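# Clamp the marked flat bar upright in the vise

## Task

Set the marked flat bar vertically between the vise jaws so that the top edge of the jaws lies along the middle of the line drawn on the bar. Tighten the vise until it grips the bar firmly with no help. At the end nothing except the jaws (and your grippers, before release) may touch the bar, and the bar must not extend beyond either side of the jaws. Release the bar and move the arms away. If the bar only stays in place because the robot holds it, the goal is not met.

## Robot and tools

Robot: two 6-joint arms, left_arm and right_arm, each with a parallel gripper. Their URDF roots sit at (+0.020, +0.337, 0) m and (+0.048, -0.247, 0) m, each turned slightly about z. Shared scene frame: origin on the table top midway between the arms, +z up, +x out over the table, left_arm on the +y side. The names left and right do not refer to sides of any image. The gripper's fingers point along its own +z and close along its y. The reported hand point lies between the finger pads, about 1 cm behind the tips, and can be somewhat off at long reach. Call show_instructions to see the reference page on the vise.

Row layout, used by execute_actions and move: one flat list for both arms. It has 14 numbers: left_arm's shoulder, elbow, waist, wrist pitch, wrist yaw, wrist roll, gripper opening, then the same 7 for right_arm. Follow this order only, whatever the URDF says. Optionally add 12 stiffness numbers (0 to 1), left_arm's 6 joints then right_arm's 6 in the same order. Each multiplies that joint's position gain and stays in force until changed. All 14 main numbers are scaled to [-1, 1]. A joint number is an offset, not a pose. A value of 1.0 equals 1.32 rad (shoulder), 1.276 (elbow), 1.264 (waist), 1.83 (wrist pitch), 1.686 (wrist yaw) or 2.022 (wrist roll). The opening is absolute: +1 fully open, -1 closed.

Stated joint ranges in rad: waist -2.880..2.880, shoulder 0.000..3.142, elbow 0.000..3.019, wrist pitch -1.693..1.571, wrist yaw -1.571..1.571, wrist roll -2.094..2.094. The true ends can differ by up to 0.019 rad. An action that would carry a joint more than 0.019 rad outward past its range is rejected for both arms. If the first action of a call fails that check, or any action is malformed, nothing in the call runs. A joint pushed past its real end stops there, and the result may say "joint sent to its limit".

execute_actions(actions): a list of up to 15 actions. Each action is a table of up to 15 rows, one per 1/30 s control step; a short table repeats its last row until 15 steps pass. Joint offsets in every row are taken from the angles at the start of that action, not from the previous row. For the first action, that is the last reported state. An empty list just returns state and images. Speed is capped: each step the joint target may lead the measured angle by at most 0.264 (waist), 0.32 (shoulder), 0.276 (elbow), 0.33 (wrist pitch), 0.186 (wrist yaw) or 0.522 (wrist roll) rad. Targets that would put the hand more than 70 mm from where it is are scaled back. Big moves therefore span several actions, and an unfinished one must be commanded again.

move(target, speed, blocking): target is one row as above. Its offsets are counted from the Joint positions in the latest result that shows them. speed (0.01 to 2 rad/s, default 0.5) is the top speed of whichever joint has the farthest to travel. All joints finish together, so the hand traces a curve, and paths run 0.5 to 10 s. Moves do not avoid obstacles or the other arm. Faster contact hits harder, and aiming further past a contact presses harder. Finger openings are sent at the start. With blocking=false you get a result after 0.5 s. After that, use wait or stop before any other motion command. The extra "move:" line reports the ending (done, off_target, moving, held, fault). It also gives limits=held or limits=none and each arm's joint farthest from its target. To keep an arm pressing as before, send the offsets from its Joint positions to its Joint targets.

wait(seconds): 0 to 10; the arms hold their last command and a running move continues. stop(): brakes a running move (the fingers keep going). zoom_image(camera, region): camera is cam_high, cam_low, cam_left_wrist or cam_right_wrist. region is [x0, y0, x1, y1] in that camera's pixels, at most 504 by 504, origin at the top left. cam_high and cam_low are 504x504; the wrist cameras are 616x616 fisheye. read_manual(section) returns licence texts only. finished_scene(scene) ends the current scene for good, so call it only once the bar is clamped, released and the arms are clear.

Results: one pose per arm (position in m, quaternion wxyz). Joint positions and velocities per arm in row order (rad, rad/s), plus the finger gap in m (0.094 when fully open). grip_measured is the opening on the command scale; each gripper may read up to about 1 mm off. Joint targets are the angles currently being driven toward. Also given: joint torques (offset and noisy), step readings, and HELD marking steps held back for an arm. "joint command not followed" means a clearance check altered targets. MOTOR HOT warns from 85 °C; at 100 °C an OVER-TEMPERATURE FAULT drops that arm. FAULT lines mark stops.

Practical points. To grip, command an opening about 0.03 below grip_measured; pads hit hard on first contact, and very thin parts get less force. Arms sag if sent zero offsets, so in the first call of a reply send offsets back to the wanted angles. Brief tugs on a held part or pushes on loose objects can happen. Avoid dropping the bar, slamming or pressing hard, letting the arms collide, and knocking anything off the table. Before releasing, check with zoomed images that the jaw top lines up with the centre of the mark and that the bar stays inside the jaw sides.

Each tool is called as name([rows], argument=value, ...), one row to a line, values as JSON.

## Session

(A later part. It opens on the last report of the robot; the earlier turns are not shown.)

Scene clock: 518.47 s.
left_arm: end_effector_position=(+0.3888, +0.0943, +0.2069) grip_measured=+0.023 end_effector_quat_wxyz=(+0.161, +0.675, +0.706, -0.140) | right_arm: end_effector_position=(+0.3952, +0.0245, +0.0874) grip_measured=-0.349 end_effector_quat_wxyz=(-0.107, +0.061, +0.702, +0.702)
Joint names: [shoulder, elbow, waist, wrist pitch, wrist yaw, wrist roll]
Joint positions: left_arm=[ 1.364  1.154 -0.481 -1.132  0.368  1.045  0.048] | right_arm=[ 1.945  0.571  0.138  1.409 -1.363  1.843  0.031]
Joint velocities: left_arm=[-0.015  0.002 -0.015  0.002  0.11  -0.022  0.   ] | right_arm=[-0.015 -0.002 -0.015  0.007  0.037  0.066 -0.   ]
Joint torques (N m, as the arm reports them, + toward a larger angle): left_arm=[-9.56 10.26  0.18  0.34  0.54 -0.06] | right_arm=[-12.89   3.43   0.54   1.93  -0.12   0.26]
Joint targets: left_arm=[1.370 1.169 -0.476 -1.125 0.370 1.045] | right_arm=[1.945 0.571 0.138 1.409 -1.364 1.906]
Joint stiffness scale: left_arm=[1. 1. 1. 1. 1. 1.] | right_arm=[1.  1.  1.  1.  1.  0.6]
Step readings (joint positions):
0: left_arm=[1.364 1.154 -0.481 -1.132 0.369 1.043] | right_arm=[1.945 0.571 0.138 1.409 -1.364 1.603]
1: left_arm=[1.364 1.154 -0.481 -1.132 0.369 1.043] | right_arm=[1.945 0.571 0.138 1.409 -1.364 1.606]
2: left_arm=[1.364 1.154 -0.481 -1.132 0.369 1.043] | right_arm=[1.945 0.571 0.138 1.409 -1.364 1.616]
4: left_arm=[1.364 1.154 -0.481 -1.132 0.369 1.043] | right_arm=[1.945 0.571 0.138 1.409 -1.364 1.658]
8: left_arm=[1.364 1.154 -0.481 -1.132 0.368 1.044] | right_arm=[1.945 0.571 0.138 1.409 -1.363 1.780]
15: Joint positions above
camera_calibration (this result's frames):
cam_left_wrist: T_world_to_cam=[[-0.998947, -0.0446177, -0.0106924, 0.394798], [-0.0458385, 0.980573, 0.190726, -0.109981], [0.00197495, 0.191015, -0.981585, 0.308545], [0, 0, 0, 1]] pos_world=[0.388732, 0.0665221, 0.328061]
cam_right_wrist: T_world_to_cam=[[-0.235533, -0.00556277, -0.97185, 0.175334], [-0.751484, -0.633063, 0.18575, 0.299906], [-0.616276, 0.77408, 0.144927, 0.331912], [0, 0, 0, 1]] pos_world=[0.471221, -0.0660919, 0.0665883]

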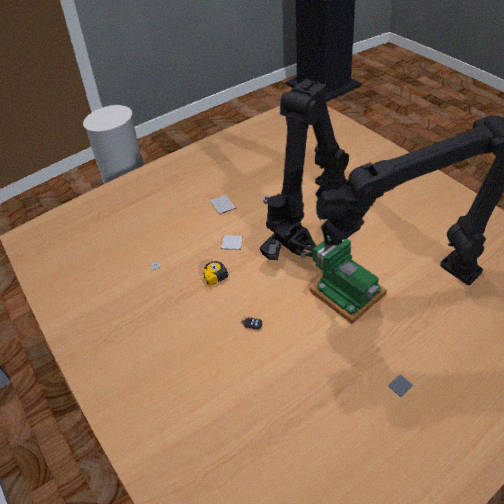

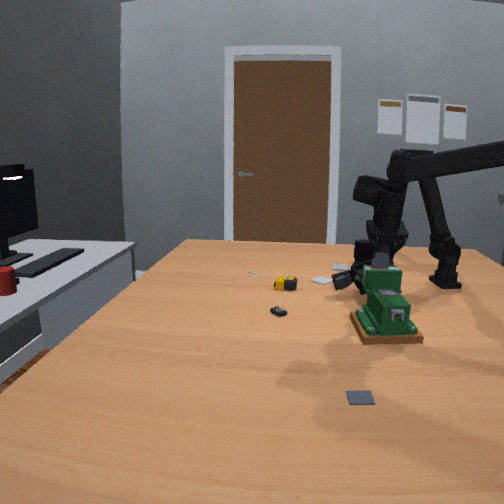

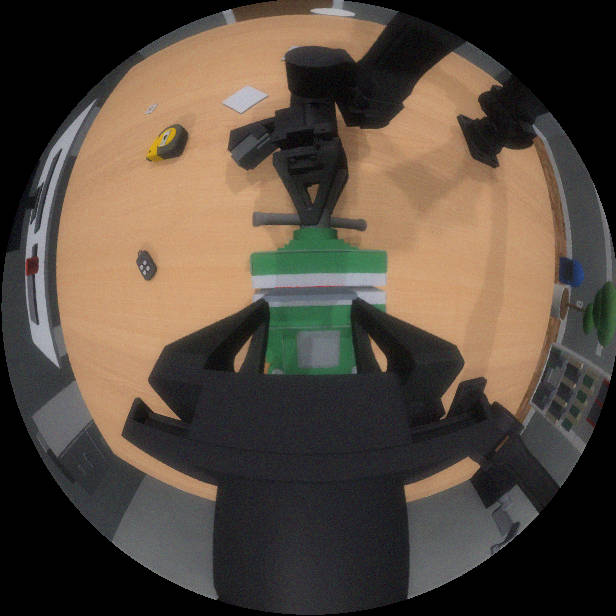

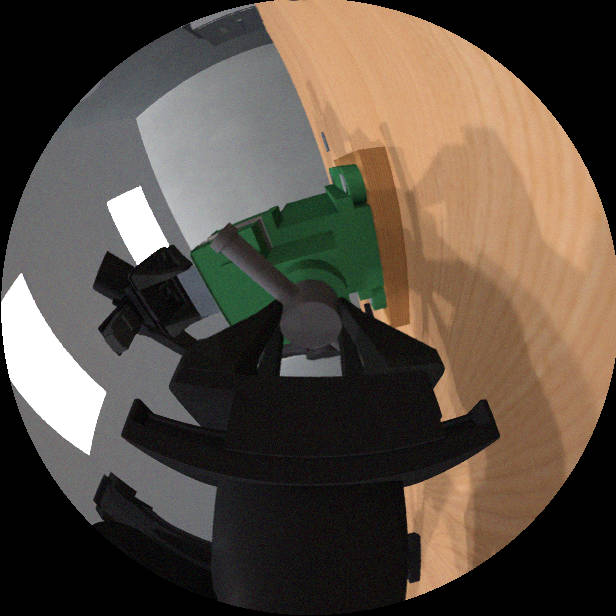

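execute_actions([
  [[0.004,0.012,0.004,0.004,0,0.003,-0.005,0,0,0,0,0,0,-0.3,1,1,1,1,1,1,1,1,1,1,1,1],[0.004,0.012,0.004,0.004,0,0.003,-0.005,0,0,0,0,0,0,-0.25],[0.004,0.012,0.004,0.004,0,0.003,-0.005,0,0,0,0,0,-0.03,-0.25],[0.004,0.012,0.004,0.004,0,0.003,-0.005,0,0,0,0,0,-0.07,-0.25],[0.004,0.012,0.004,0.004,0,0.003,-0.005,0,0,0,0,0,-0.11,-0.25],[0.004,0.012,0.004,0.004,0,0.003,-0.005,0,0,0,0,0,-0.15,-0.25],[0.004,0.012,0.004,0.004,0,0.003,-0.005,0,0,0,0,0,-0.19,-0.25],[0.004,0.012,0.004,0.004,0,0.003,-0.005,0,0,0,0,0,-0.23,-0.25],[0.004,0.012,0.004,0.004,0,0.003,-0.005,0,0,0,0,0,-0.27,-0.25],[0.004,0.012,0.004,0.004,0,0.003,-0.005,0,0,0,0,0,-0.31,-0.25],[0.004,0.012,0.004,0.004,0,0.003,-0.005,0,0,0,0,0,-0.35,-0.25],[0.004,0.012,0.004,0.004,0,0.003,-0.005,0,0,0,0,0,-0.39,-0.25],[0.004,0.012,0.004,0.004,0,0.003,-0.005,0,0,0,0,0,-0.43,-0.25],[0.004,0.012,0.004,0.004,0,0.003,-0.005,0,0,0,0,0,-0.47,-0.25],[0.004,0.012,0.004,0.004,0,0.003,-0.005,0,0,0,0,0,-0.51,-0.25]],
  [[0.004,0.012,0.004,0.004,0,0.003,-0.005,0,0,0,0,0,-0.20,-0.25],[0.004,0.012,0.004,0.004,0,0.003,-0.005,0,0,0,0,0,-0.24,-0.25],[0.004,0.012,0.004,0.004,0,0.003,-0.005,0,0,0,0,0,-0.28,-0.25],[0.004,0.012,0.004,0.004,0,0.003,-0.005,0,0,0,0,0,-0.32,-0.25],[0.004,0.012,0.004,0.004,0,0.003,-0.005,0,0,0,0,0,-0.36,-0.25],[0.004,0.012,0.004,0.004,0,0.003,-0.005,0,0,0,0,0,-0.39,-0.25],[0.004,0.012,0.004,0.004,0,0.003,-0.005,0,0,0,0,0,-0.39,-0.25],[0.004,0.012,0.004,0.004,0,0.003,-0.005,0,0,0,0,0,-0.36,-0.25],[0.004,0.012,0.004,0.004,0,0.003,-0.005,0,0,0,0,0,-0.33,-0.32],[0.004,0.012,0.004,0.004,0,0.003,-0.005,0,0,0,0,0,-0.31,-0.37],[0.004,0.012,0.004,0.004,0,0.003,-0.005,0,0,0,0,0,-0.295,-0.4],[0.004,0.012,0.004,0.004,0,0.003,-0.005,0,0,0,0,0,-0.26,-0.4,1,1,1,1,1,1,1,1,1,1,1,0.6],[0.004,0.012,0.004,0.004,0,0.003,-0.005,0,0,0,0,0,-0.23,-0.4],[0.004,0.012,0.004,0.004,0,0.003,-0.005,0,0,0,0,0,-0.20,-0.4],[0.004,0.012,0.004,0.004,0,0.003,-0.005,0,0,0,0,0,-0.17,-0.4]],
  [[0.004,0.012,0.004,0.004,0,0.003,-0.005,0,0,0,0,0,0.125,-0.4],[0.004,0.012,0.004,0.004,0,0.003,-0.005,0,0,0,0,0,0.15,-0.4],[0.004,0.012,0.004,0.004,0,0.003,-0.005,0,0,0,0,0,0.175,-0.4],[0.004,0.012,0.004,0.004,0,0.003,-0.005,0,0,0,0,0,0.20,-0.4],[0.004,0.012,0.004,0.004,0,0.003,-0.005,0,0,0,0,0,0.225,-0.4],[0.004,0.012,0.004,0.004,0,0.003,-0.005,0,0,0,0,0,0.25,-0.4],[0.004,0.012,0.004,0.004,0,0.003,-0.005,0,0,0,0,0,0.275,-0.4],[0.004,0.012,0.004,0.004,0,0.003,-0.005,0,0,0,0,0,0.30,-0.4],[0.004,0.012,0.004,0.004,0,0.003,-0.005,0,0,0,0,0,0.325,-0.4],[0.004,0.012,0.004,0.004,0,0.003,-0.005,0,0,0,0,0,0.35,-0.4],[0.004,0.012,0.004,0.004,0,0.003,-0.005,0,0,0,0,0,0.375,-0.4],[0.004,0.012,0.004,0.004,0,0.003,-0.005,0,0,0,0,0,0.40,-0.4],[0.004,0.012,0.004,0.004,0,0.003,-0.005,0,0,0,0,0,0.41,-0.4],[0.004,0.012,0.004,0.004,0,0.003,-0.005,0,0,0,0,0,0.41,-0.4],[0.004,0.012,0.004,0.004,0,0.003,-0.005,0,0,0,0,0,0.41,-0.4]],
])

Scene clock: 531.63 s.
left_arm: end_effector_position=(+0.3891, +0.0948, +0.2067) grip_measured=+0.023 end_effector_quat_wxyz=(+0.161, +0.676, +0.706, -0.139) | right_arm: end_effector_position=(+0.3954, +0.0246, +0.0874) grip_measured=-0.355 end_effector_quat_wxyz=(+0.119, -0.162, +0.686, +0.700)
Joint names: [shoulder, elbow, waist, wrist pitch, wrist yaw, wrist roll]
Joint positions: left_arm=[ 1.364  1.154 -0.481 -1.132  0.365  1.047  0.048] | right_arm=[ 1.945  0.571  0.139  1.409 -1.362  1.206  0.03 ]
Joint velocities: left_arm=[-0.005  0.022 -0.015 -0.007 -0.022 -0.066  0.   ] | right_arm=[ 0.005 -0.017 -0.005 -0.007  0.007  0.828 -0.001]
Joint torques (N m, as the arm reports them, + toward a larger angle): left_arm=[-9.75 10.41 -0.12  0.66  0.61  0.03] | right_arm=[-12.87   3.43   0.17   1.92  -0.11   0.27]
Joint targets: left_arm=[1.370 1.169 -0.476 -1.125 0.368 1.052] | right_arm=[1.945 0.571 0.138 1.409 -1.362 1.438]
Joint stiffness scale: left_arm=[1. 1. 1. 1. 1. 1.] | right_arm=[1.  1.  1.  1.  1.  0.6]
Step readings (joint positions; steps 1 to 15: 1st action; 16 to 30: 2nd action; 31 to 45: 3rd action):
0: left_arm=[1.364 1.154 -0.481 -1.132 0.368 1.045] | right_arm=[1.945 0.571 0.138 1.409 -1.363 1.848]
1: left_arm=[1.364 1.154 -0.481 -1.132 0.368 1.045] | right_arm=[1.945 0.571 0.138 1.409 -1.363 1.848]
2: left_arm=[1.364 1.154 -0.481 -1.132 0.368 1.045] | right_arm=[1.945 0.571 0.138 1.409 -1.362 1.848]
4: left_arm=[1.364 1.154 -0.481 -1.132 0.368 1.045] | right_arm=[1.945 0.571 0.138 1.409 -1.362 1.820]
8: left_arm=[1.364 1.154 -0.481 -1.132 0.368 1.045] | right_arm=[1.945 0.571 0.138 1.409 -1.362 1.637]
15: left_arm=[1.364 1.154 -0.481 -1.132 0.368 1.045] | right_arm=[1.945 0.571 0.138 1.409 -1.362 1.148]
16: left_arm=[1.364 1.154 -0.481 -1.132 0.368 1.046] | right_arm=[1.945 0.571 0.138 1.409 -1.362 1.073]
17: left_arm=[1.364 1.154 -0.481 -1.132 0.368 1.046] | right_arm=[1.945 0.571 0.138 1.409 -1.362 0.998]
19: left_arm=[1.364 1.154 -0.481 -1.132 0.368 1.046] | right_arm=[1.945 0.571 0.138 1.409 -1.362 0.843]
23: left_arm=[1.364 1.154 -0.481 -1.132 0.368 1.046] | right_arm=[1.945 0.571 0.138 1.409 -1.362 0.584]
30: left_arm=[1.364 1.154 -0.481 -1.132 0.368 1.046] | right_arm=[1.945 0.571 0.138 1.409 -1.362 0.609]
31: left_arm=[1.364 1.154 -0.481 -1.132 0.368 1.046] | right_arm=[1.945 0.571 0.138 1.409 -1.362 0.637]
32: left_arm=[1.364 1.154 -0.481 -1.132 0.367 1.046] | right_arm=[1.945 0.571 0.138 1.409 -1.362 0.669]
34: left_arm=[1.364 1.154 -0.481 -1.132 0.367 1.046] | right_arm=[1.945 0.571 0.138 1.409 -1.362 0.742]
38: left_arm=[1.364 1.154 -0.481 -1.132 0.366 1.046] | right_arm=[1.945 0.571 0.138 1.409 -1.362 0.909]
45: Joint positions above
camera_calibration (this result's frames):
cam_left_wrist: T_world_to_cam=[[-0.998976, -0.0432751, -0.0131966, 0.395496], [-0.045013, 0.980033, 0.193672, -0.111277], [0.00455193, 0.194068, -0.980978, 0.306834], [0, 0, 0, 1]] pos_world=[0.388685, 0.0666235, 0.327767]
cam_right_wrist: T_world_to_cam=[[0.387158, 0.0339595, -0.921388, -0.076206], [-0.710574, -0.625804, -0.321642, 0.328116], [-0.587531, 0.77924, -0.218155, 0.352138], [0, 0, 0, 1]] pos_world=[0.469546, -0.0664759, 0.112141]

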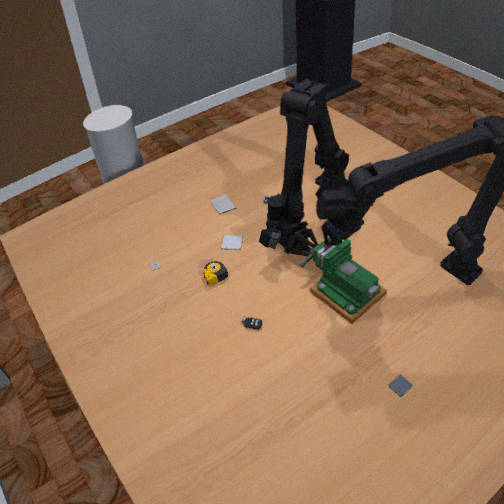

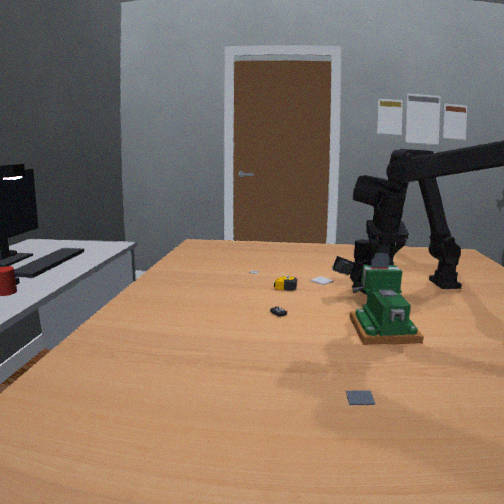

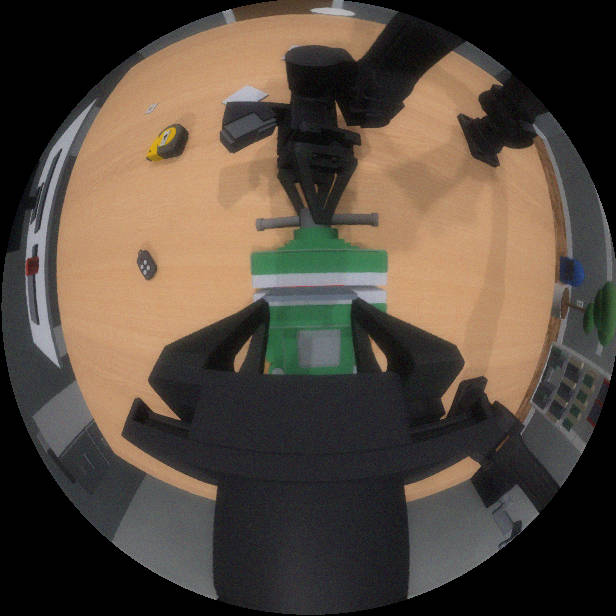

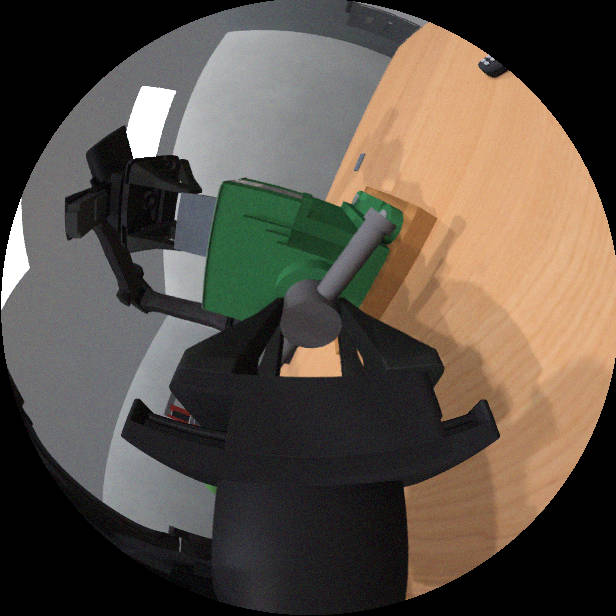

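execute_actions(actions=[])

zoom_image(camera="cam_left_wrist", region=[250, 260, 390, 320])

Scene clock: 532.30 s.
left_arm: end_effector_position=(+0.3891, +0.0948, +0.2067) grip_measured=+0.023 end_effector_quat_wxyz=(+0.160, +0.676, +0.705, -0.138) | right_arm: end_effector_position=(+0.3953, +0.0248, +0.0874) grip_measured=-0.355 end_effector_quat_wxyz=(+0.060, -0.105, +0.697, +0.707)
Joint names: [shoulder, elbow, waist, wrist pitch, wrist yaw, wrist roll]
Joint positions: left_arm=[ 1.364  1.154 -0.481 -1.132  0.365  1.047  0.048] | right_arm=[ 1.945  0.571  0.139  1.409 -1.362  1.372  0.03 ]
Joint velocities: left_arm=[-0.015 -0.007 -0.005 -0.017 -0.022 -0.051  0.001] | right_arm=[-0.015  0.002  0.005 -0.012 -0.007  0.066 -0.001]
Joint torques (N m, as the arm reports them, + toward a larger angle): left_arm=[-9.47 10.1   0.98  0.19  0.6   0.  ] | right_arm=[-12.87   3.44   0.54   1.93  -0.13   0.26]
Joint targets: left_arm=[1.370 1.169 -0.476 -1.125 0.368 1.052] | right_arm=[1.945 0.571 0.138 1.409 -1.363 1.438]
Joint stiffness scale: left_arm=[1. 1. 1. 1. 1. 1.] | right_arm=[1.  1.  1.  1.  1.  0.6]
camera_calibration (this result's frames):
cam_left_wrist: T_world_to_cam=[[-0.998983, -0.0430096, -0.0135268, 0.395575], [-0.0448182, 0.979977, 0.194002, -0.111462], [0.00491199, 0.194411, -0.980908, 0.306614], [0, 0, 0, 1]] pos_world=[0.388671, 0.0666342, 0.327735]
cam_right_wrist: T_world_to_cam=[[0.230272, 0.0244585, -0.972819, -0.0094252], [-0.75225, -0.629703, -0.193894, 0.333529], [-0.617329, 0.776451, -0.126604, 0.355819], [0, 0, 0, 1]] pos_world=[0.472724, -0.0660214, 0.100548]

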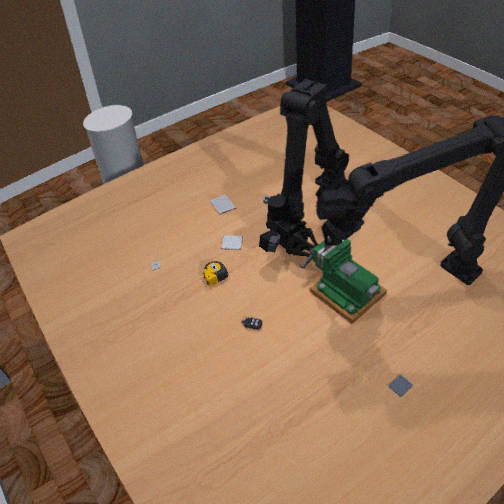

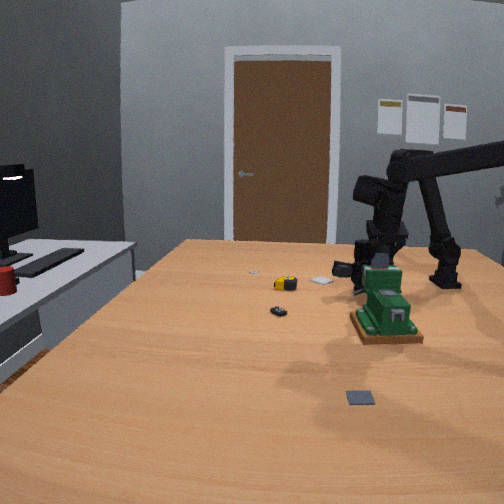

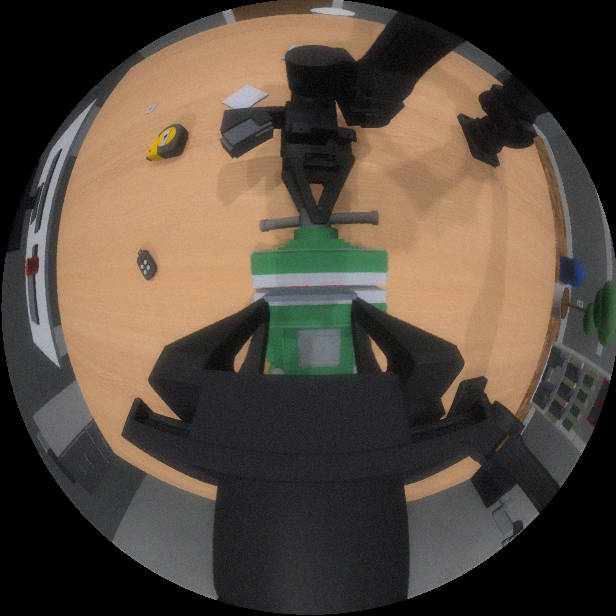

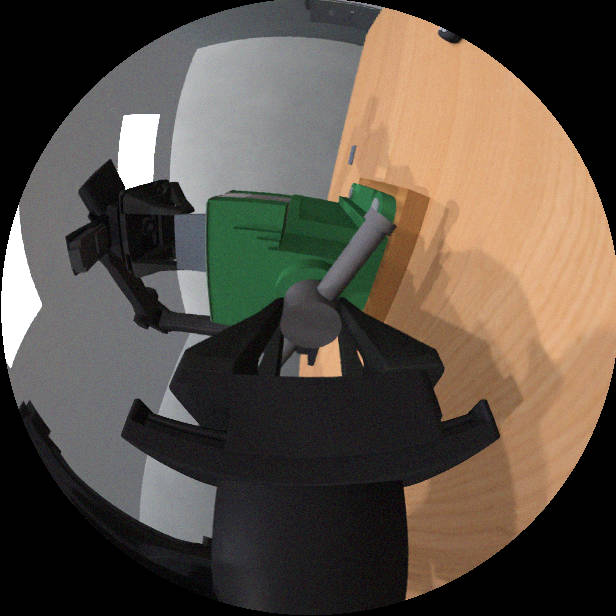

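Region (250, 260, 390, 320) of cam_left_wrist's 616x616 image, scaled by 3.600, with more detail than that image has; it fills the top 216 rows of this view, and the rest is white.

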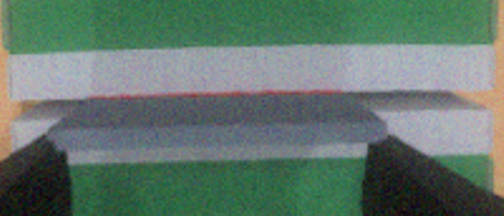

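execute_actions([
  [[0.004,0.012,0.004,0.004,0,0.003,-0.005,0,0,0,0,0,0.05,-0.4,1,1,1,1,1,1,1,1,1,1,1,1],[0.004,0.012,0.004,0.004,0,0.003,-0.005,0,0,0,0,0,0.09,-0.4],[0.004,0.012,0.004,0.004,0,0.003,-0.005,0,0,0,0,0,0.11,-0.4],[0.004,0.012,0.004,0.004,0,0.003,-0.005,0,0,0,0,0,0.115,-0.4],[0.004,0.012,0.004,0.004,0,0.003,-0.005,0,0,0,0,0,0.105,-0.4],[0.004,0.012,0.004,0.004,0,0.003,-0.005,0,0,0,0,0,0.09,-0.4],[0.004,0.012,0.004,0.004,0,0.003,-0.005,0,0,-0.003,0,-0.002,0.078,-0.28],[0.004,0.012,0.004,0.004,0,0.003,-0.005,0,0,-0.009,0,-0.006,0.07,-0.15],[0.004,0.012,0.004,0.004,0,0.003,-0.005,0,0,-0.015,0,-0.010,0.056,-0.1],[0.004,0.012,0.004,0.004,0,0.003,-0.005,0,0,-0.021,0,-0.014,0.026,-0.1],[0.004,0.012,0.004,0.004,0,0.003,-0.005,0,0,-0.027,0,-0.018,-0.007,-0.1],[0.004,0.012,0.004,0.004,0,0.003,-0.005,0,0,-0.033,0,-0.022,-0.04,-0.1],[0.004,0.012,0.004,0.004,0,0.003,-0.005,0,0,-0.039,0,-0.026,-0.073,-0.1],[0.004,0.012,0.004,0.004,0,0.003,-0.005,0,0,-0.045,0,-0.030,-0.106,-0.1],[0.004,0.012,0.004,0.004,0,0.003,-0.005,0,0,-0.048,0,-0.033,-0.139,-0.1]],
  [[0.004,0.012,0.004,0.004,0,0.003,-0.005,0,0,-0.022,0,-0.003,-0.14,-0.1],[0.004,0.012,0.004,0.004,0,0.003,-0.005,0,0,-0.022,0,-0.003,-0.181,-0.1],[0.004,0.012,0.004,0.004,0,0.003,-0.005,0,0,-0.022,0,-0.003,-0.222,-0.1],[0.004,0.012,0.004,0.004,0,0.003,-0.005,0,0,-0.022,0,-0.003,-0.263,-0.1],[0.004,0.012,0.004,0.004,0,0.003,-0.005,0,0,-0.022,0,-0.003,-0.304,-0.1],[0.004,0.012,0.004,0.004,0,0.003,-0.005,0,0,-0.022,0,-0.003,-0.345,-0.1],[0.004,0.012,0.004,0.004,0,0.003,-0.005,0,0,-0.022,0,-0.003,-0.386,-0.1],[0.004,0.012,0.004,0.004,0,0.003,-0.005,0,0,-0.022,0,-0.003,-0.427,-0.02],[0.004,0.012,0.004,0.004,0,0.003,-0.005,0,0,-0.022,0,-0.003,-0.468,0.07],[0.004,0.012,0.004,0.004,0,0.003,-0.005,0,0,-0.022,0,-0.003,-0.509,0.17],[0.004,0.012,0.004,0.004,0,0.003,-0.005,0,0,-0.022,0,-0.003,-0.55,0.27],[0.004,0.012,0.004,0.004,0,0.003,-0.005,0,0,-0.022,0,-0.003,-0.591,0.38],[0.004,0.012,0.004,0.004,0,0.003,-0.005,0,0,-0.022,0,-0.003,-0.632,0.49],[0.004,0.012,0.004,0.004,0,0.003,-0.005,0,0,-0.022,0,-0.003,-0.673,0.6],[0.004,0.012,0.004,0.004,0,0.003,-0.005,0,0,-0.022,0,-0.003,-0.718,0.7]],
])

zoom_image(camera="cam_right_wrist", region=[235, 140, 335, 200])

Scene clock: 537.87 s.
left_arm: end_effector_position=(+0.3893, +0.0951, +0.2065) grip_measured=+0.023 end_effector_quat_wxyz=(+0.160, +0.677, +0.705, -0.137) | right_arm: end_effector_position=(+0.4021, +0.0032, +0.0871) grip_measured=+0.649 end_effector_quat_wxyz=(+0.436, -0.464, +0.531, +0.559)
Joint names: [shoulder, elbow, waist, wrist pitch, wrist yaw, wrist roll]
Joint positions: left_arm=[ 1.364  1.154 -0.481 -1.132  0.362  1.048  0.048] | right_arm=[ 1.945  0.571  0.079  1.409 -1.413  0.225  0.077]
Joint velocities: left_arm=[-0.005  0.007 -0.005 -0.002 -0.037 -0.007 -0.001] | right_arm=[-0.005 -0.017 -0.005 -0.012 -0.037 -2.293  0.099]
Joint torques (N m, as the arm reports them, + toward a larger angle): left_arm=[-10.43  10.23   0.79   0.43   0.49   0.03] | right_arm=[-12.74   3.31   0.32   1.75  -0.15  -0.2 ]
Joint targets: left_arm=[1.370 1.169 -0.476 -1.125 0.363 1.054] | right_arm=[1.945 0.571 0.076 1.409 -1.415 -0.141]
Joint stiffness scale: left_arm=[1. 1. 1. 1. 1. 1.] | right_arm=[1. 1. 1. 1. 1. 1.]
Step readings (joint positions; steps 1 to 15: 1st action; 16 to 30: 2nd action):
0: left_arm=[1.364 1.154 -0.481 -1.132 0.365 1.048] | right_arm=[1.945 0.571 0.139 1.409 -1.362 1.377]
1: left_arm=[1.364 1.154 -0.481 -1.132 0.364 1.048] | right_arm=[1.945 0.571 0.139 1.409 -1.361 1.384]
2: left_arm=[1.364 1.154 -0.481 -1.132 0.363 1.048] | right_arm=[1.945 0.571 0.139 1.409 -1.361 1.405]
4: left_arm=[1.364 1.154 -0.481 -1.132 0.363 1.048] | right_arm=[1.945 0.571 0.140 1.409 -1.361 1.460]
8: left_arm=[1.364 1.154 -0.481 -1.132 0.363 1.048] | right_arm=[1.945 0.571 0.139 1.409 -1.365 1.493]
15: left_arm=[1.364 1.154 -0.481 -1.132 0.363 1.048] | right_arm=[1.945 0.571 0.104 1.409 -1.410 1.311]
16: left_arm=[1.364 1.154 -0.481 -1.132 0.363 1.048] | right_arm=[1.945 0.571 0.095 1.409 -1.412 1.260]
17: left_arm=[1.364 1.154 -0.481 -1.132 0.363 1.048] | right_arm=[1.945 0.571 0.088 1.409 -1.412 1.204]
19: left_arm=[1.364 1.154 -0.481 -1.132 0.362 1.048] | right_arm=[1.945 0.571 0.080 1.409 -1.412 1.076]
23: left_arm=[1.364 1.154 -0.481 -1.132 0.362 1.048] | right_arm=[1.945 0.571 0.079 1.409 -1.413 0.785]
30: Joint positions above
camera_calibration (this result's frames):
cam_left_wrist: T_world_to_cam=[[-0.998973, -0.0428026, -0.0148753, 0.396026], [-0.0448898, 0.979585, 0.195953, -0.112078], [0.00618439, 0.196419, -0.980501, 0.305647], [0, 0, 0, 1]] pos_world=[0.388698, 0.0667058, 0.32754]
cam_right_wrist: T_world_to_cam=[[0.980245, 0.0579673, -0.189103, -0.38067], [-0.120156, -0.584914, -0.802146, 0.123686], [-0.157107, 0.809021, -0.566394, 0.229873], [0, 0, 0, 1]] pos_world=[0.424126, -0.0915603, 0.157428]

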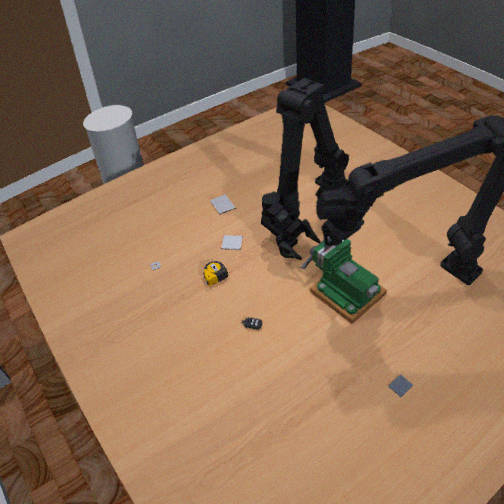

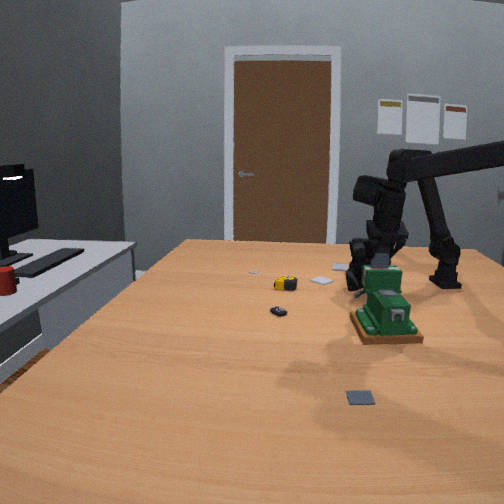

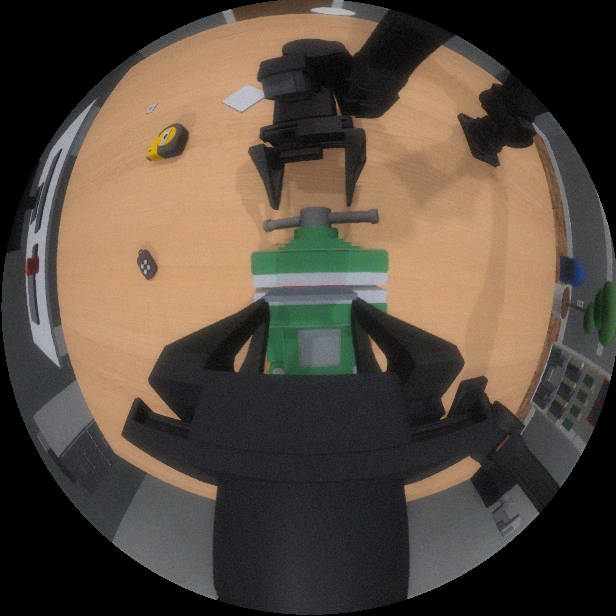

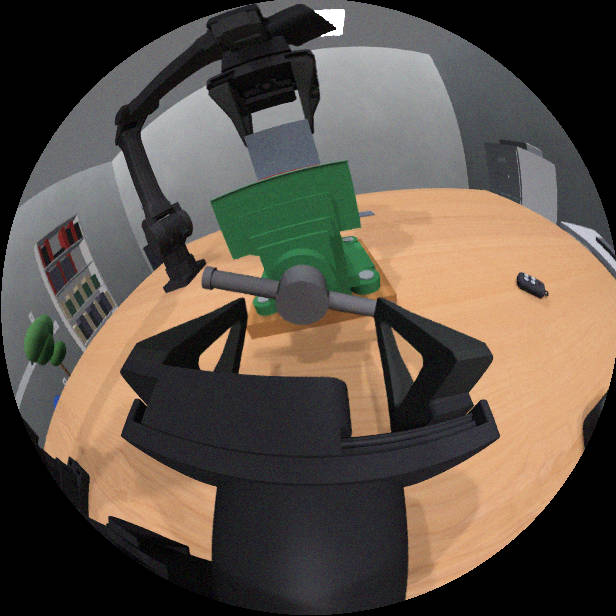

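Region (235, 140, 335, 200) of cam_right_wrist's 616x616 image, scaled by 5.040, with more detail than that image has; it fills the top 302 rows of this view, and the rest is white.

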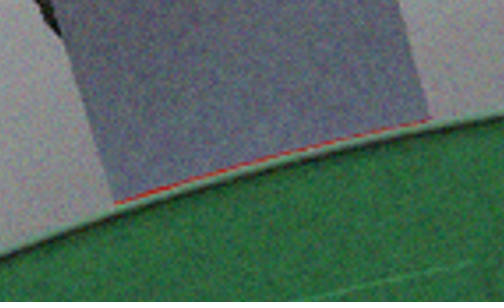

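execute_actions(actions=[])

zoom_image(camera="cam_right_wrist", region=[270, 140, 370, 200])

zoom_image(camera="cam_low", region=[355, 245, 415, 285])

zoom_image(camera="cam_high", region=[300, 225, 360, 275])

Scene clock: 539.03 s.
left_arm: end_effector_position=(+0.3893, +0.0951, +0.2065) grip_measured=+0.023 end_effector_quat_wxyz=(+0.160, +0.677, +0.705, -0.137) | right_arm: end_effector_position=(+0.4021, +0.0032, +0.0871) grip_measured=+0.699 end_effector_quat_wxyz=(+0.527, -0.549, +0.442, +0.474)
Joint names: [shoulder, elbow, waist, wrist pitch, wrist yaw, wrist roll]
Joint positions: left_arm=[ 1.364  1.154 -0.481 -1.132  0.362  1.048  0.048] | right_arm=[ 1.945  0.571  0.079  1.409 -1.413 -0.125  0.08 ]
Joint velocities: left_arm=[-0.005 -0.007  0.005 -0.007 -0.037  0.037 -0.001] | right_arm=[ 0.005 -0.002  0.005  0.012 -0.066 -0.007  0.   ]
Joint torques (N m, as the arm reports them, + toward a larger angle): left_arm=[-10.41  10.21   1.03   0.47   0.48   0.04] | right_arm=[-12.7    3.3    0.29   1.78  -0.18  -0.19]
Joint targets: left_arm=[1.370 1.169 -0.476 -1.125 0.363 1.054] | right_arm=[1.945 0.571 0.076 1.409 -1.415 -0.141]
Joint stiffness scale: left_arm=[1. 1. 1. 1. 1. 1.] | right_arm=[1. 1. 1. 1. 1. 1.]
camera_calibration (this result's frames):
cam_left_wrist: T_world_to_cam=[[-0.998973, -0.0428026, -0.0148753, 0.396026], [-0.0448898, 0.979585, 0.195953, -0.112078], [0.00618439, 0.196419, -0.980501, 0.305647], [0, 0, 0, 1]] pos_world=[0.388698, 0.0667058, 0.32754]
cam_right_wrist: T_world_to_cam=[[0.98563, 0.0563132, 0.159258, -0.413172], [0.162743, -0.569196, -0.805934, 0.0102219], [0.0452643, 0.820271, -0.570181, 0.148801], [0, 0, 0, 1]] pos_world=[0.398836, -0.0929717, 0.158883]

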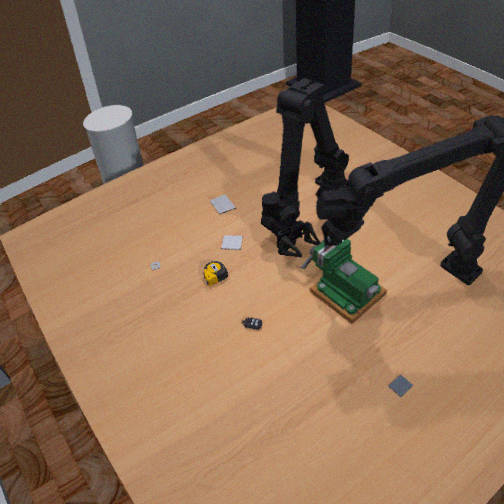

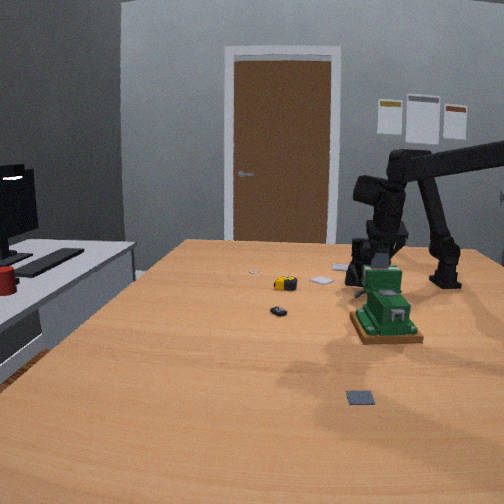

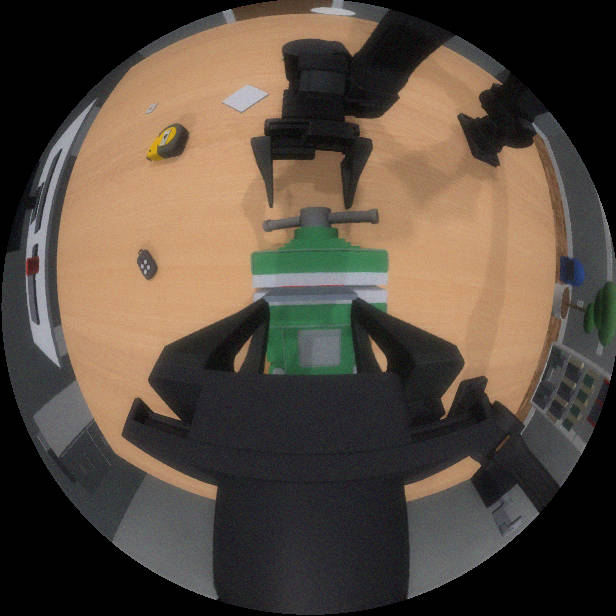

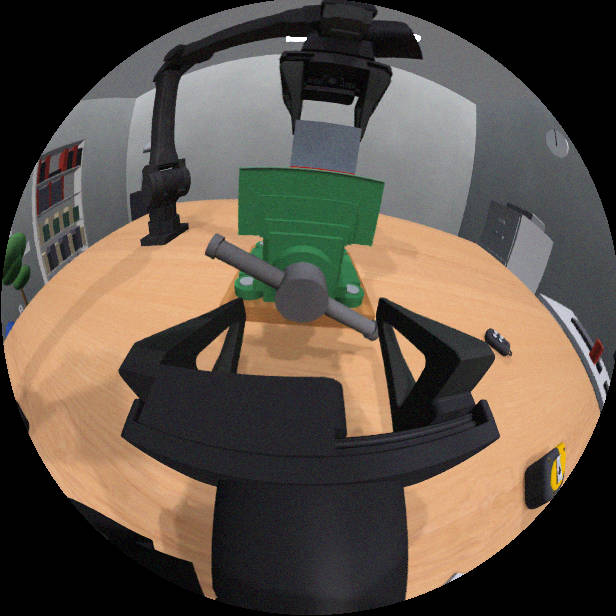

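Region (270, 140, 370, 200) of cam_right_wrist's 616x616 image, scaled by 5.040, with more detail than that image has; it fills the top 302 rows of this view, and the rest is white.

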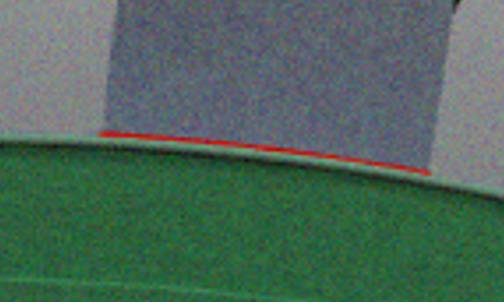

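Region (355, 245, 415, 285) of cam_low's 504x504 image, scaled by 8.400, with more detail than that image has.

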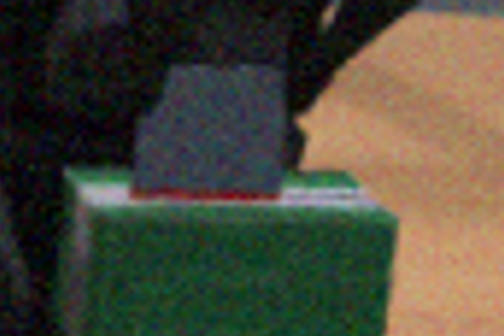

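Region (300, 225, 360, 275) of cam_high's 504x504 image, scaled by 8.400, with more detail than that image has.

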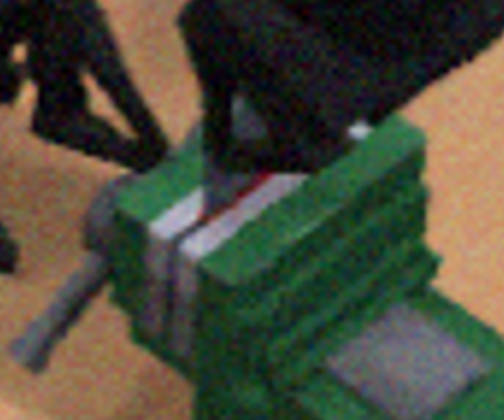

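execute_actions([
  [[0.004,0.012,0.004,0.004,0,0.003,-0.005,0,0,0.0045,0,0.0024,-0.008,0.7],[0.004,0.012,0.004,0.004,0,0.003,-0.005,0,0,0.009,0,0.0048,-0.008,0.7],[0.004,0.012,0.004,0.004,0,0.003,-0.005,0,0,0.0135,0,0.0072,-0.008,0.7],[0.004,0.012,0.004,0.004,0,0.003,-0.005,0,0,0.018,0,0.0097,-0.008,0.7],[0.004,0.012,0.004,0.004,0,0.003,-0.005,0,0,0.0225,0,0.012,-0.008,0.7],[0.004,0.012,0.004,0.004,0,0.003,-0.005,0,0,0.027,0,0.0145,-0.008,0.7],[0.004,0.012,0.004,0.004,0,0.003,-0.005,0,0,0.0315,0,0.017,-0.008,0.7],[0.004,0.012,0.004,0.004,0,0.003,-0.005,0,0,0.036,0,0.0193,-0.008,0.7],[0.004,0.012,0.004,0.004,0,0.003,-0.005,0,0,0.0405,0,0.0218,-0.008,0.7],[0.004,0.012,0.004,0.004,0,0.003,-0.005,0,0,0.045,0,0.024,-0.008,0.7],[0.004,0.012,0.004,0.004,0,0.003,-0.005,0,0,0.049,0,0.0266,-0.008,0.7],[0.004,0.012,0.004,0.004,0,0.003,-0.005,0,0,0.053,0,0.029,-0.008,0.7],[0.004,0.012,0.004,0.004,0,0.003,-0.005,0,0,0.053,0,0.029,-0.008,0.65],[0.004,0.012,0.004,0.004,0,0.003,-0.005,0,0,0.053,0,0.029,-0.008,0.55],[0.004,0.012,0.004,0.004,0,0.003,-0.005,0,0,0.053,0,0.029,-0.008,0.47]],
  [[0.004,0.012,0.004,0.004,0,0.003,-0.005,0,0,0.003,0,0,0,0.38,1,1,1,1,1,1,1,1,1,1,1,0.6],[0.004,0.012,0.004,0.004,0,0.003,-0.005,0,0,0.003,0,0,0.01,0.28],[0.004,0.012,0.004,0.004,0,0.003,-0.005,0,0,0.003,0,0,0.03,0.18],[0.004,0.012,0.004,0.004,0,0.003,-0.005,0,0,0.003,0,0,0.055,0.08],[0.004,0.012,0.004,0.004,0,0.003,-0.005,0,0,0.003,0,0,0.085,-0.02],[0.004,0.012,0.004,0.004,0,0.003,-0.005,0,0,0.003,0,0,0.115,-0.12],[0.004,0.012,0.004,0.004,0,0.003,-0.005,0,0,0.003,0,0,0.145,-0.22],[0.004,0.012,0.004,0.004,0,0.003,-0.005,0,0,0.003,0,0,0.175,-0.31],[0.004,0.012,0.004,0.004,0,0.003,-0.005,0,0,0.003,0,0,0.205,-0.4],[0.004,0.012,0.004,0.004,0,0.003,-0.005,0,0,0.003,0,0,0.235,-0.4],[0.004,0.012,0.004,0.004,0,0.003,-0.005,0,0,0.003,0,0,0.265,-0.4],[0.004,0.012,0.004,0.004,0,0.003,-0.005,0,0,0.003,0,0,0.295,-0.4],[0.004,0.012,0.004,0.004,0,0.003,-0.005,0,0,0.003,0,0,0.325,-0.4],[0.004,0.012,0.004,0.004,0,0.003,-0.005,0,0,0.003,0,0,0.355,-0.4],[0.004,0.012,0.004,0.004,0,0.003,-0.005,0,0,0.003,0,0,0.385,-0.4]],
])

Scene clock: 547.27 s.
left_arm: end_effector_position=(+0.3896, +0.0956, +0.2064) grip_measured=+0.023 end_effector_quat_wxyz=(+0.160, +0.677, +0.705, -0.136) | right_arm: end_effector_position=(+0.3950, +0.0250, +0.0874) grip_measured=-0.351 end_effector_quat_wxyz=(+0.413, -0.447, +0.545, +0.577)
Joint names: [shoulder, elbow, waist, wrist pitch, wrist yaw, wrist roll]
Joint positions: left_arm=[ 1.364  1.154 -0.481 -1.132  0.36   1.049  0.048] | right_arm=[ 1.945  0.571  0.14   1.409 -1.362  0.298  0.03 ]
Joint velocities: left_arm=[-0.005  0.002  0.005 -0.002 -0.007 -0.022 -0.   ] | right_arm=[ 0.005  0.022 -0.015  0.007  0.007  1.414 -0.001]
Joint torques (N m, as the arm reports them, + toward a larger angle): left_arm=[-10.25  10.17   0.85   0.53   0.54  -0.05] | right_arm=[-12.76   3.39   1.4    1.86  -0.27   0.32]
Joint targets: left_arm=[1.370 1.169 -0.476 -1.125 0.362 1.054] | right_arm=[1.945 0.571 0.144 1.409 -1.367 0.653]
Joint stiffness scale: left_arm=[1. 1. 1. 1. 1. 1.] | right_arm=[1.  1.  1.  1.  1.  0.6]
Step readings (joint positions; steps 1 to 15: 1st action; 16 to 30: 2nd action):
0: left_arm=[1.364 1.154 -0.481 -1.132 0.362 1.048] | right_arm=[1.945 0.571 0.079 1.409 -1.413 -0.125]
1: left_arm=[1.364 1.154 -0.481 -1.132 0.362 1.048] | right_arm=[1.945 0.571 0.079 1.409 -1.412 -0.125]
2: left_arm=[1.364 1.154 -0.481 -1.132 0.362 1.048] | right_arm=[1.945 0.571 0.079 1.409 -1.410 -0.125]
4: left_arm=[1.364 1.154 -0.481 -1.132 0.362 1.048] | right_arm=[1.945 0.571 0.081 1.409 -1.402 -0.125]
8: left_arm=[1.364 1.154 -0.481 -1.132 0.362 1.048] | right_arm=[1.945 0.571 0.099 1.409 -1.386 -0.125]
15: left_arm=[1.364 1.154 -0.481 -1.132 0.362 1.048] | right_arm=[1.945 0.571 0.140 1.409 -1.367 -0.126]
16: left_arm=[1.364 1.154 -0.481 -1.132 0.362 1.048] | right_arm=[1.945 0.571 0.141 1.409 -1.367 -0.126]
17: left_arm=[1.364 1.154 -0.481 -1.132 0.362 1.048] | right_arm=[1.945 0.571 0.141 1.409 -1.367 -0.126]
19: left_arm=[1.364 1.154 -0.481 -1.132 0.362 1.048] | right_arm=[1.945 0.571 0.141 1.409 -1.367 -0.111]
23: left_arm=[1.364 1.154 -0.481 -1.132 0.361 1.048] | right_arm=[1.945 0.571 0.140 1.409 -1.364 -0.021]
30: Joint positions above
camera_calibration (this result's frames):
cam_left_wrist: T_world_to_cam=[[-0.998951, -0.042706, -0.0165505, 0.396681], [-0.0451423, 0.979115, 0.198234, -0.112864], [0.00773907, 0.198773, -0.980015, 0.304458], [0, 0, 0, 1]] pos_world=[0.388813, 0.0669295, 0.327312]
cam_right_wrist: T_world_to_cam=[[0.963264, 0.0671412, -0.260028, -0.362282], [-0.172235, -0.588448, -0.789977, 0.155447], [-0.206053, 0.805743, -0.555267, 0.229726], [0, 0, 0, 1]] pos_world=[0.423083, -0.0693033, 0.156155]

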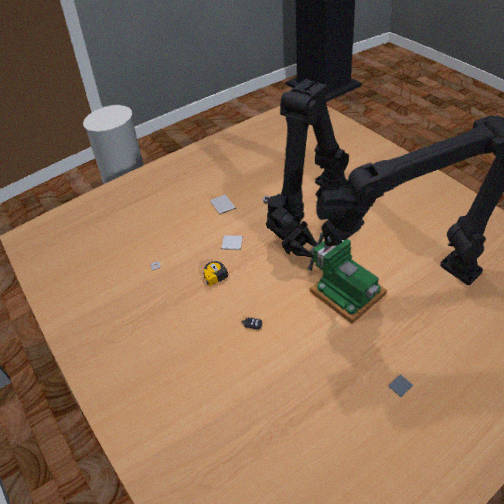

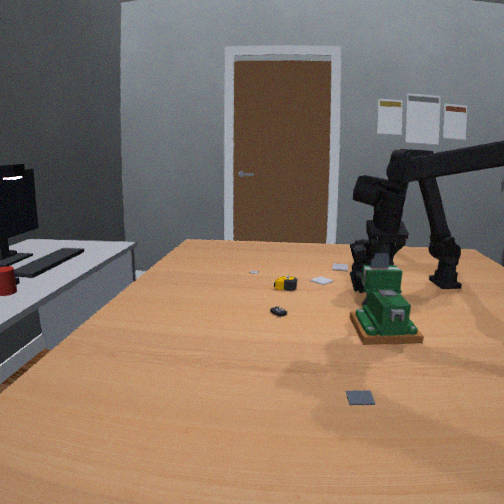

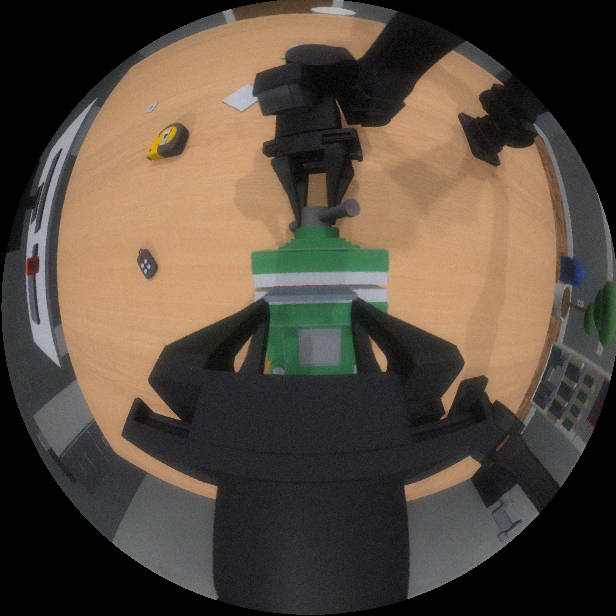

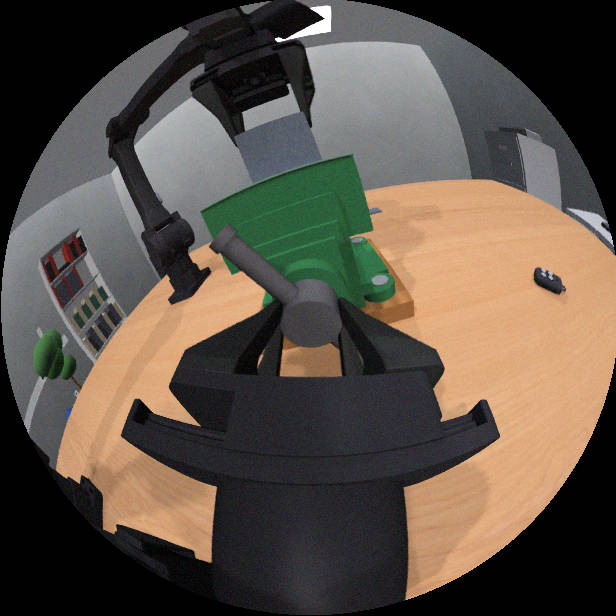

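execute_actions(actions=[])

zoom_image(camera="cam_left_wrist", region=[250, 260, 390, 320])

zoom_image(camera="cam_low", region=[355, 245, 415, 285])

Scene clock: 548.37 s.
left_arm: end_effector_position=(+0.3897, +0.0958, +0.2063) grip_measured=+0.023 end_effector_quat_wxyz=(+0.160, +0.677, +0.705, -0.136) | right_arm: end_effector_position=(+0.3951, +0.0250, +0.0874) grip_measured=-0.351 end_effector_quat_wxyz=(+0.324, -0.362, +0.605, +0.631)
Joint names: [shoulder, elbow, waist, wrist pitch, wrist yaw, wrist roll]
Joint positions: left_arm=[ 1.364  1.154 -0.48  -1.132  0.359  1.05   0.048] | right_arm=[ 1.945  0.571  0.14   1.409 -1.362  0.592  0.03 ]
Joint velocities: left_arm=[ 0.005 -0.007 -0.005 -0.037 -0.066  0.022  0.001] | right_arm=[-0.005 -0.002 -0.005 -0.017 -0.022  0.051 -0.   ]
Joint torques (N m, as the arm reports them, + toward a larger angle): left_arm=[-10.51  10.22   0.2    0.54   0.6   -0.01] | right_arm=[-12.85   3.39   0.96   1.89  -0.31   0.31]
Joint targets: left_arm=[1.370 1.169 -0.476 -1.125 0.362 1.054] | right_arm=[1.945 0.571 0.144 1.409 -1.367 0.653]
Joint stiffness scale: left_arm=[1. 1. 1. 1. 1. 1.] | right_arm=[1.  1.  1.  1.  1.  0.6]
camera_calibration (this result's frames):
cam_left_wrist: T_world_to_cam=[[-0.998952, -0.0424719, -0.0170349, 0.396889], [-0.045012, 0.979052, 0.198573, -0.113159], [0.00824427, 0.199132, -0.979938, 0.304149], [0, 0, 0, 1]] pos_world=[0.388873, 0.0670796, 0.327279]
cam_right_wrist: T_world_to_cam=[[0.846349, 0.0612067, -0.5291, -0.292486], [-0.390972, -0.603213, -0.695179, 0.233964], [-0.36171, 0.795228, -0.486599, 0.285494], [0, 0, 0, 1]] pos_world=[0.442285, -0.0680008, 0.146813]

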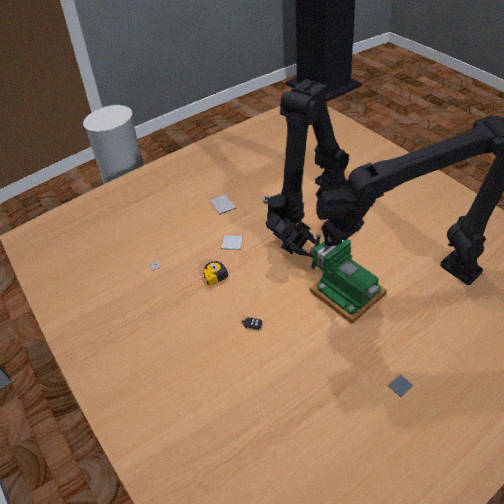

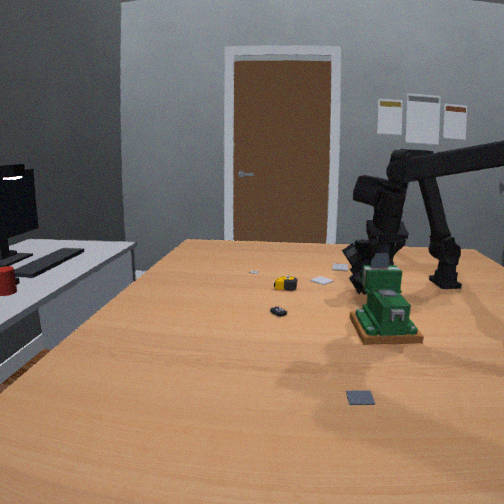

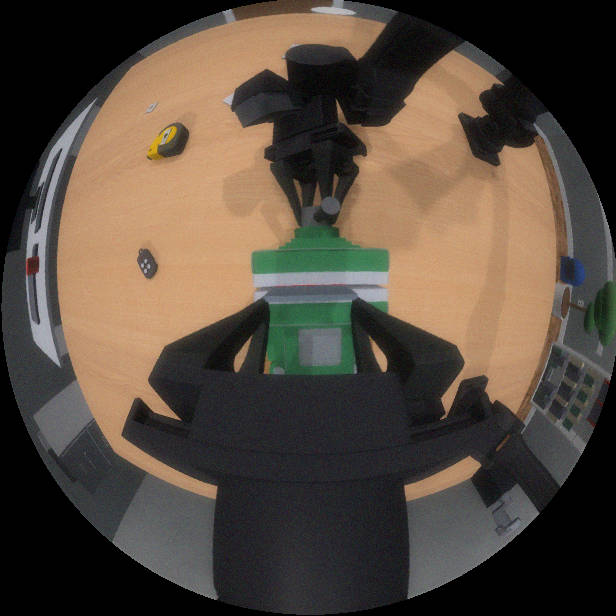

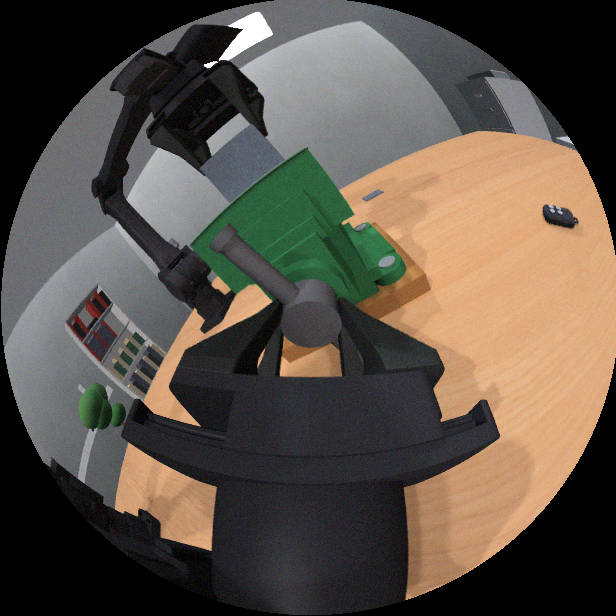

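Region (250, 260, 390, 320) of cam_left_wrist's 616x616 image, scaled by 3.600, with more detail than that image has; it fills the top 216 rows of this view, and the rest is white.

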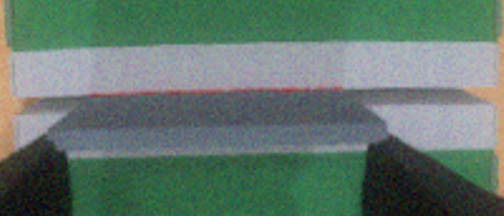

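Region (355, 245, 415, 285) of cam_low's 504x504 image, scaled by 8.400, with more detail than that image has.

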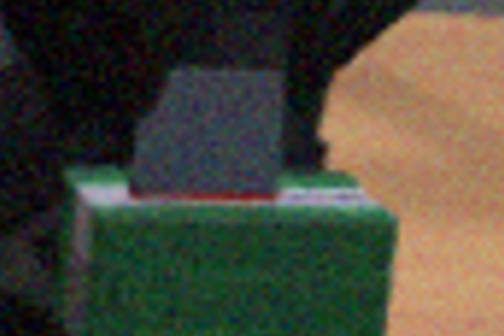

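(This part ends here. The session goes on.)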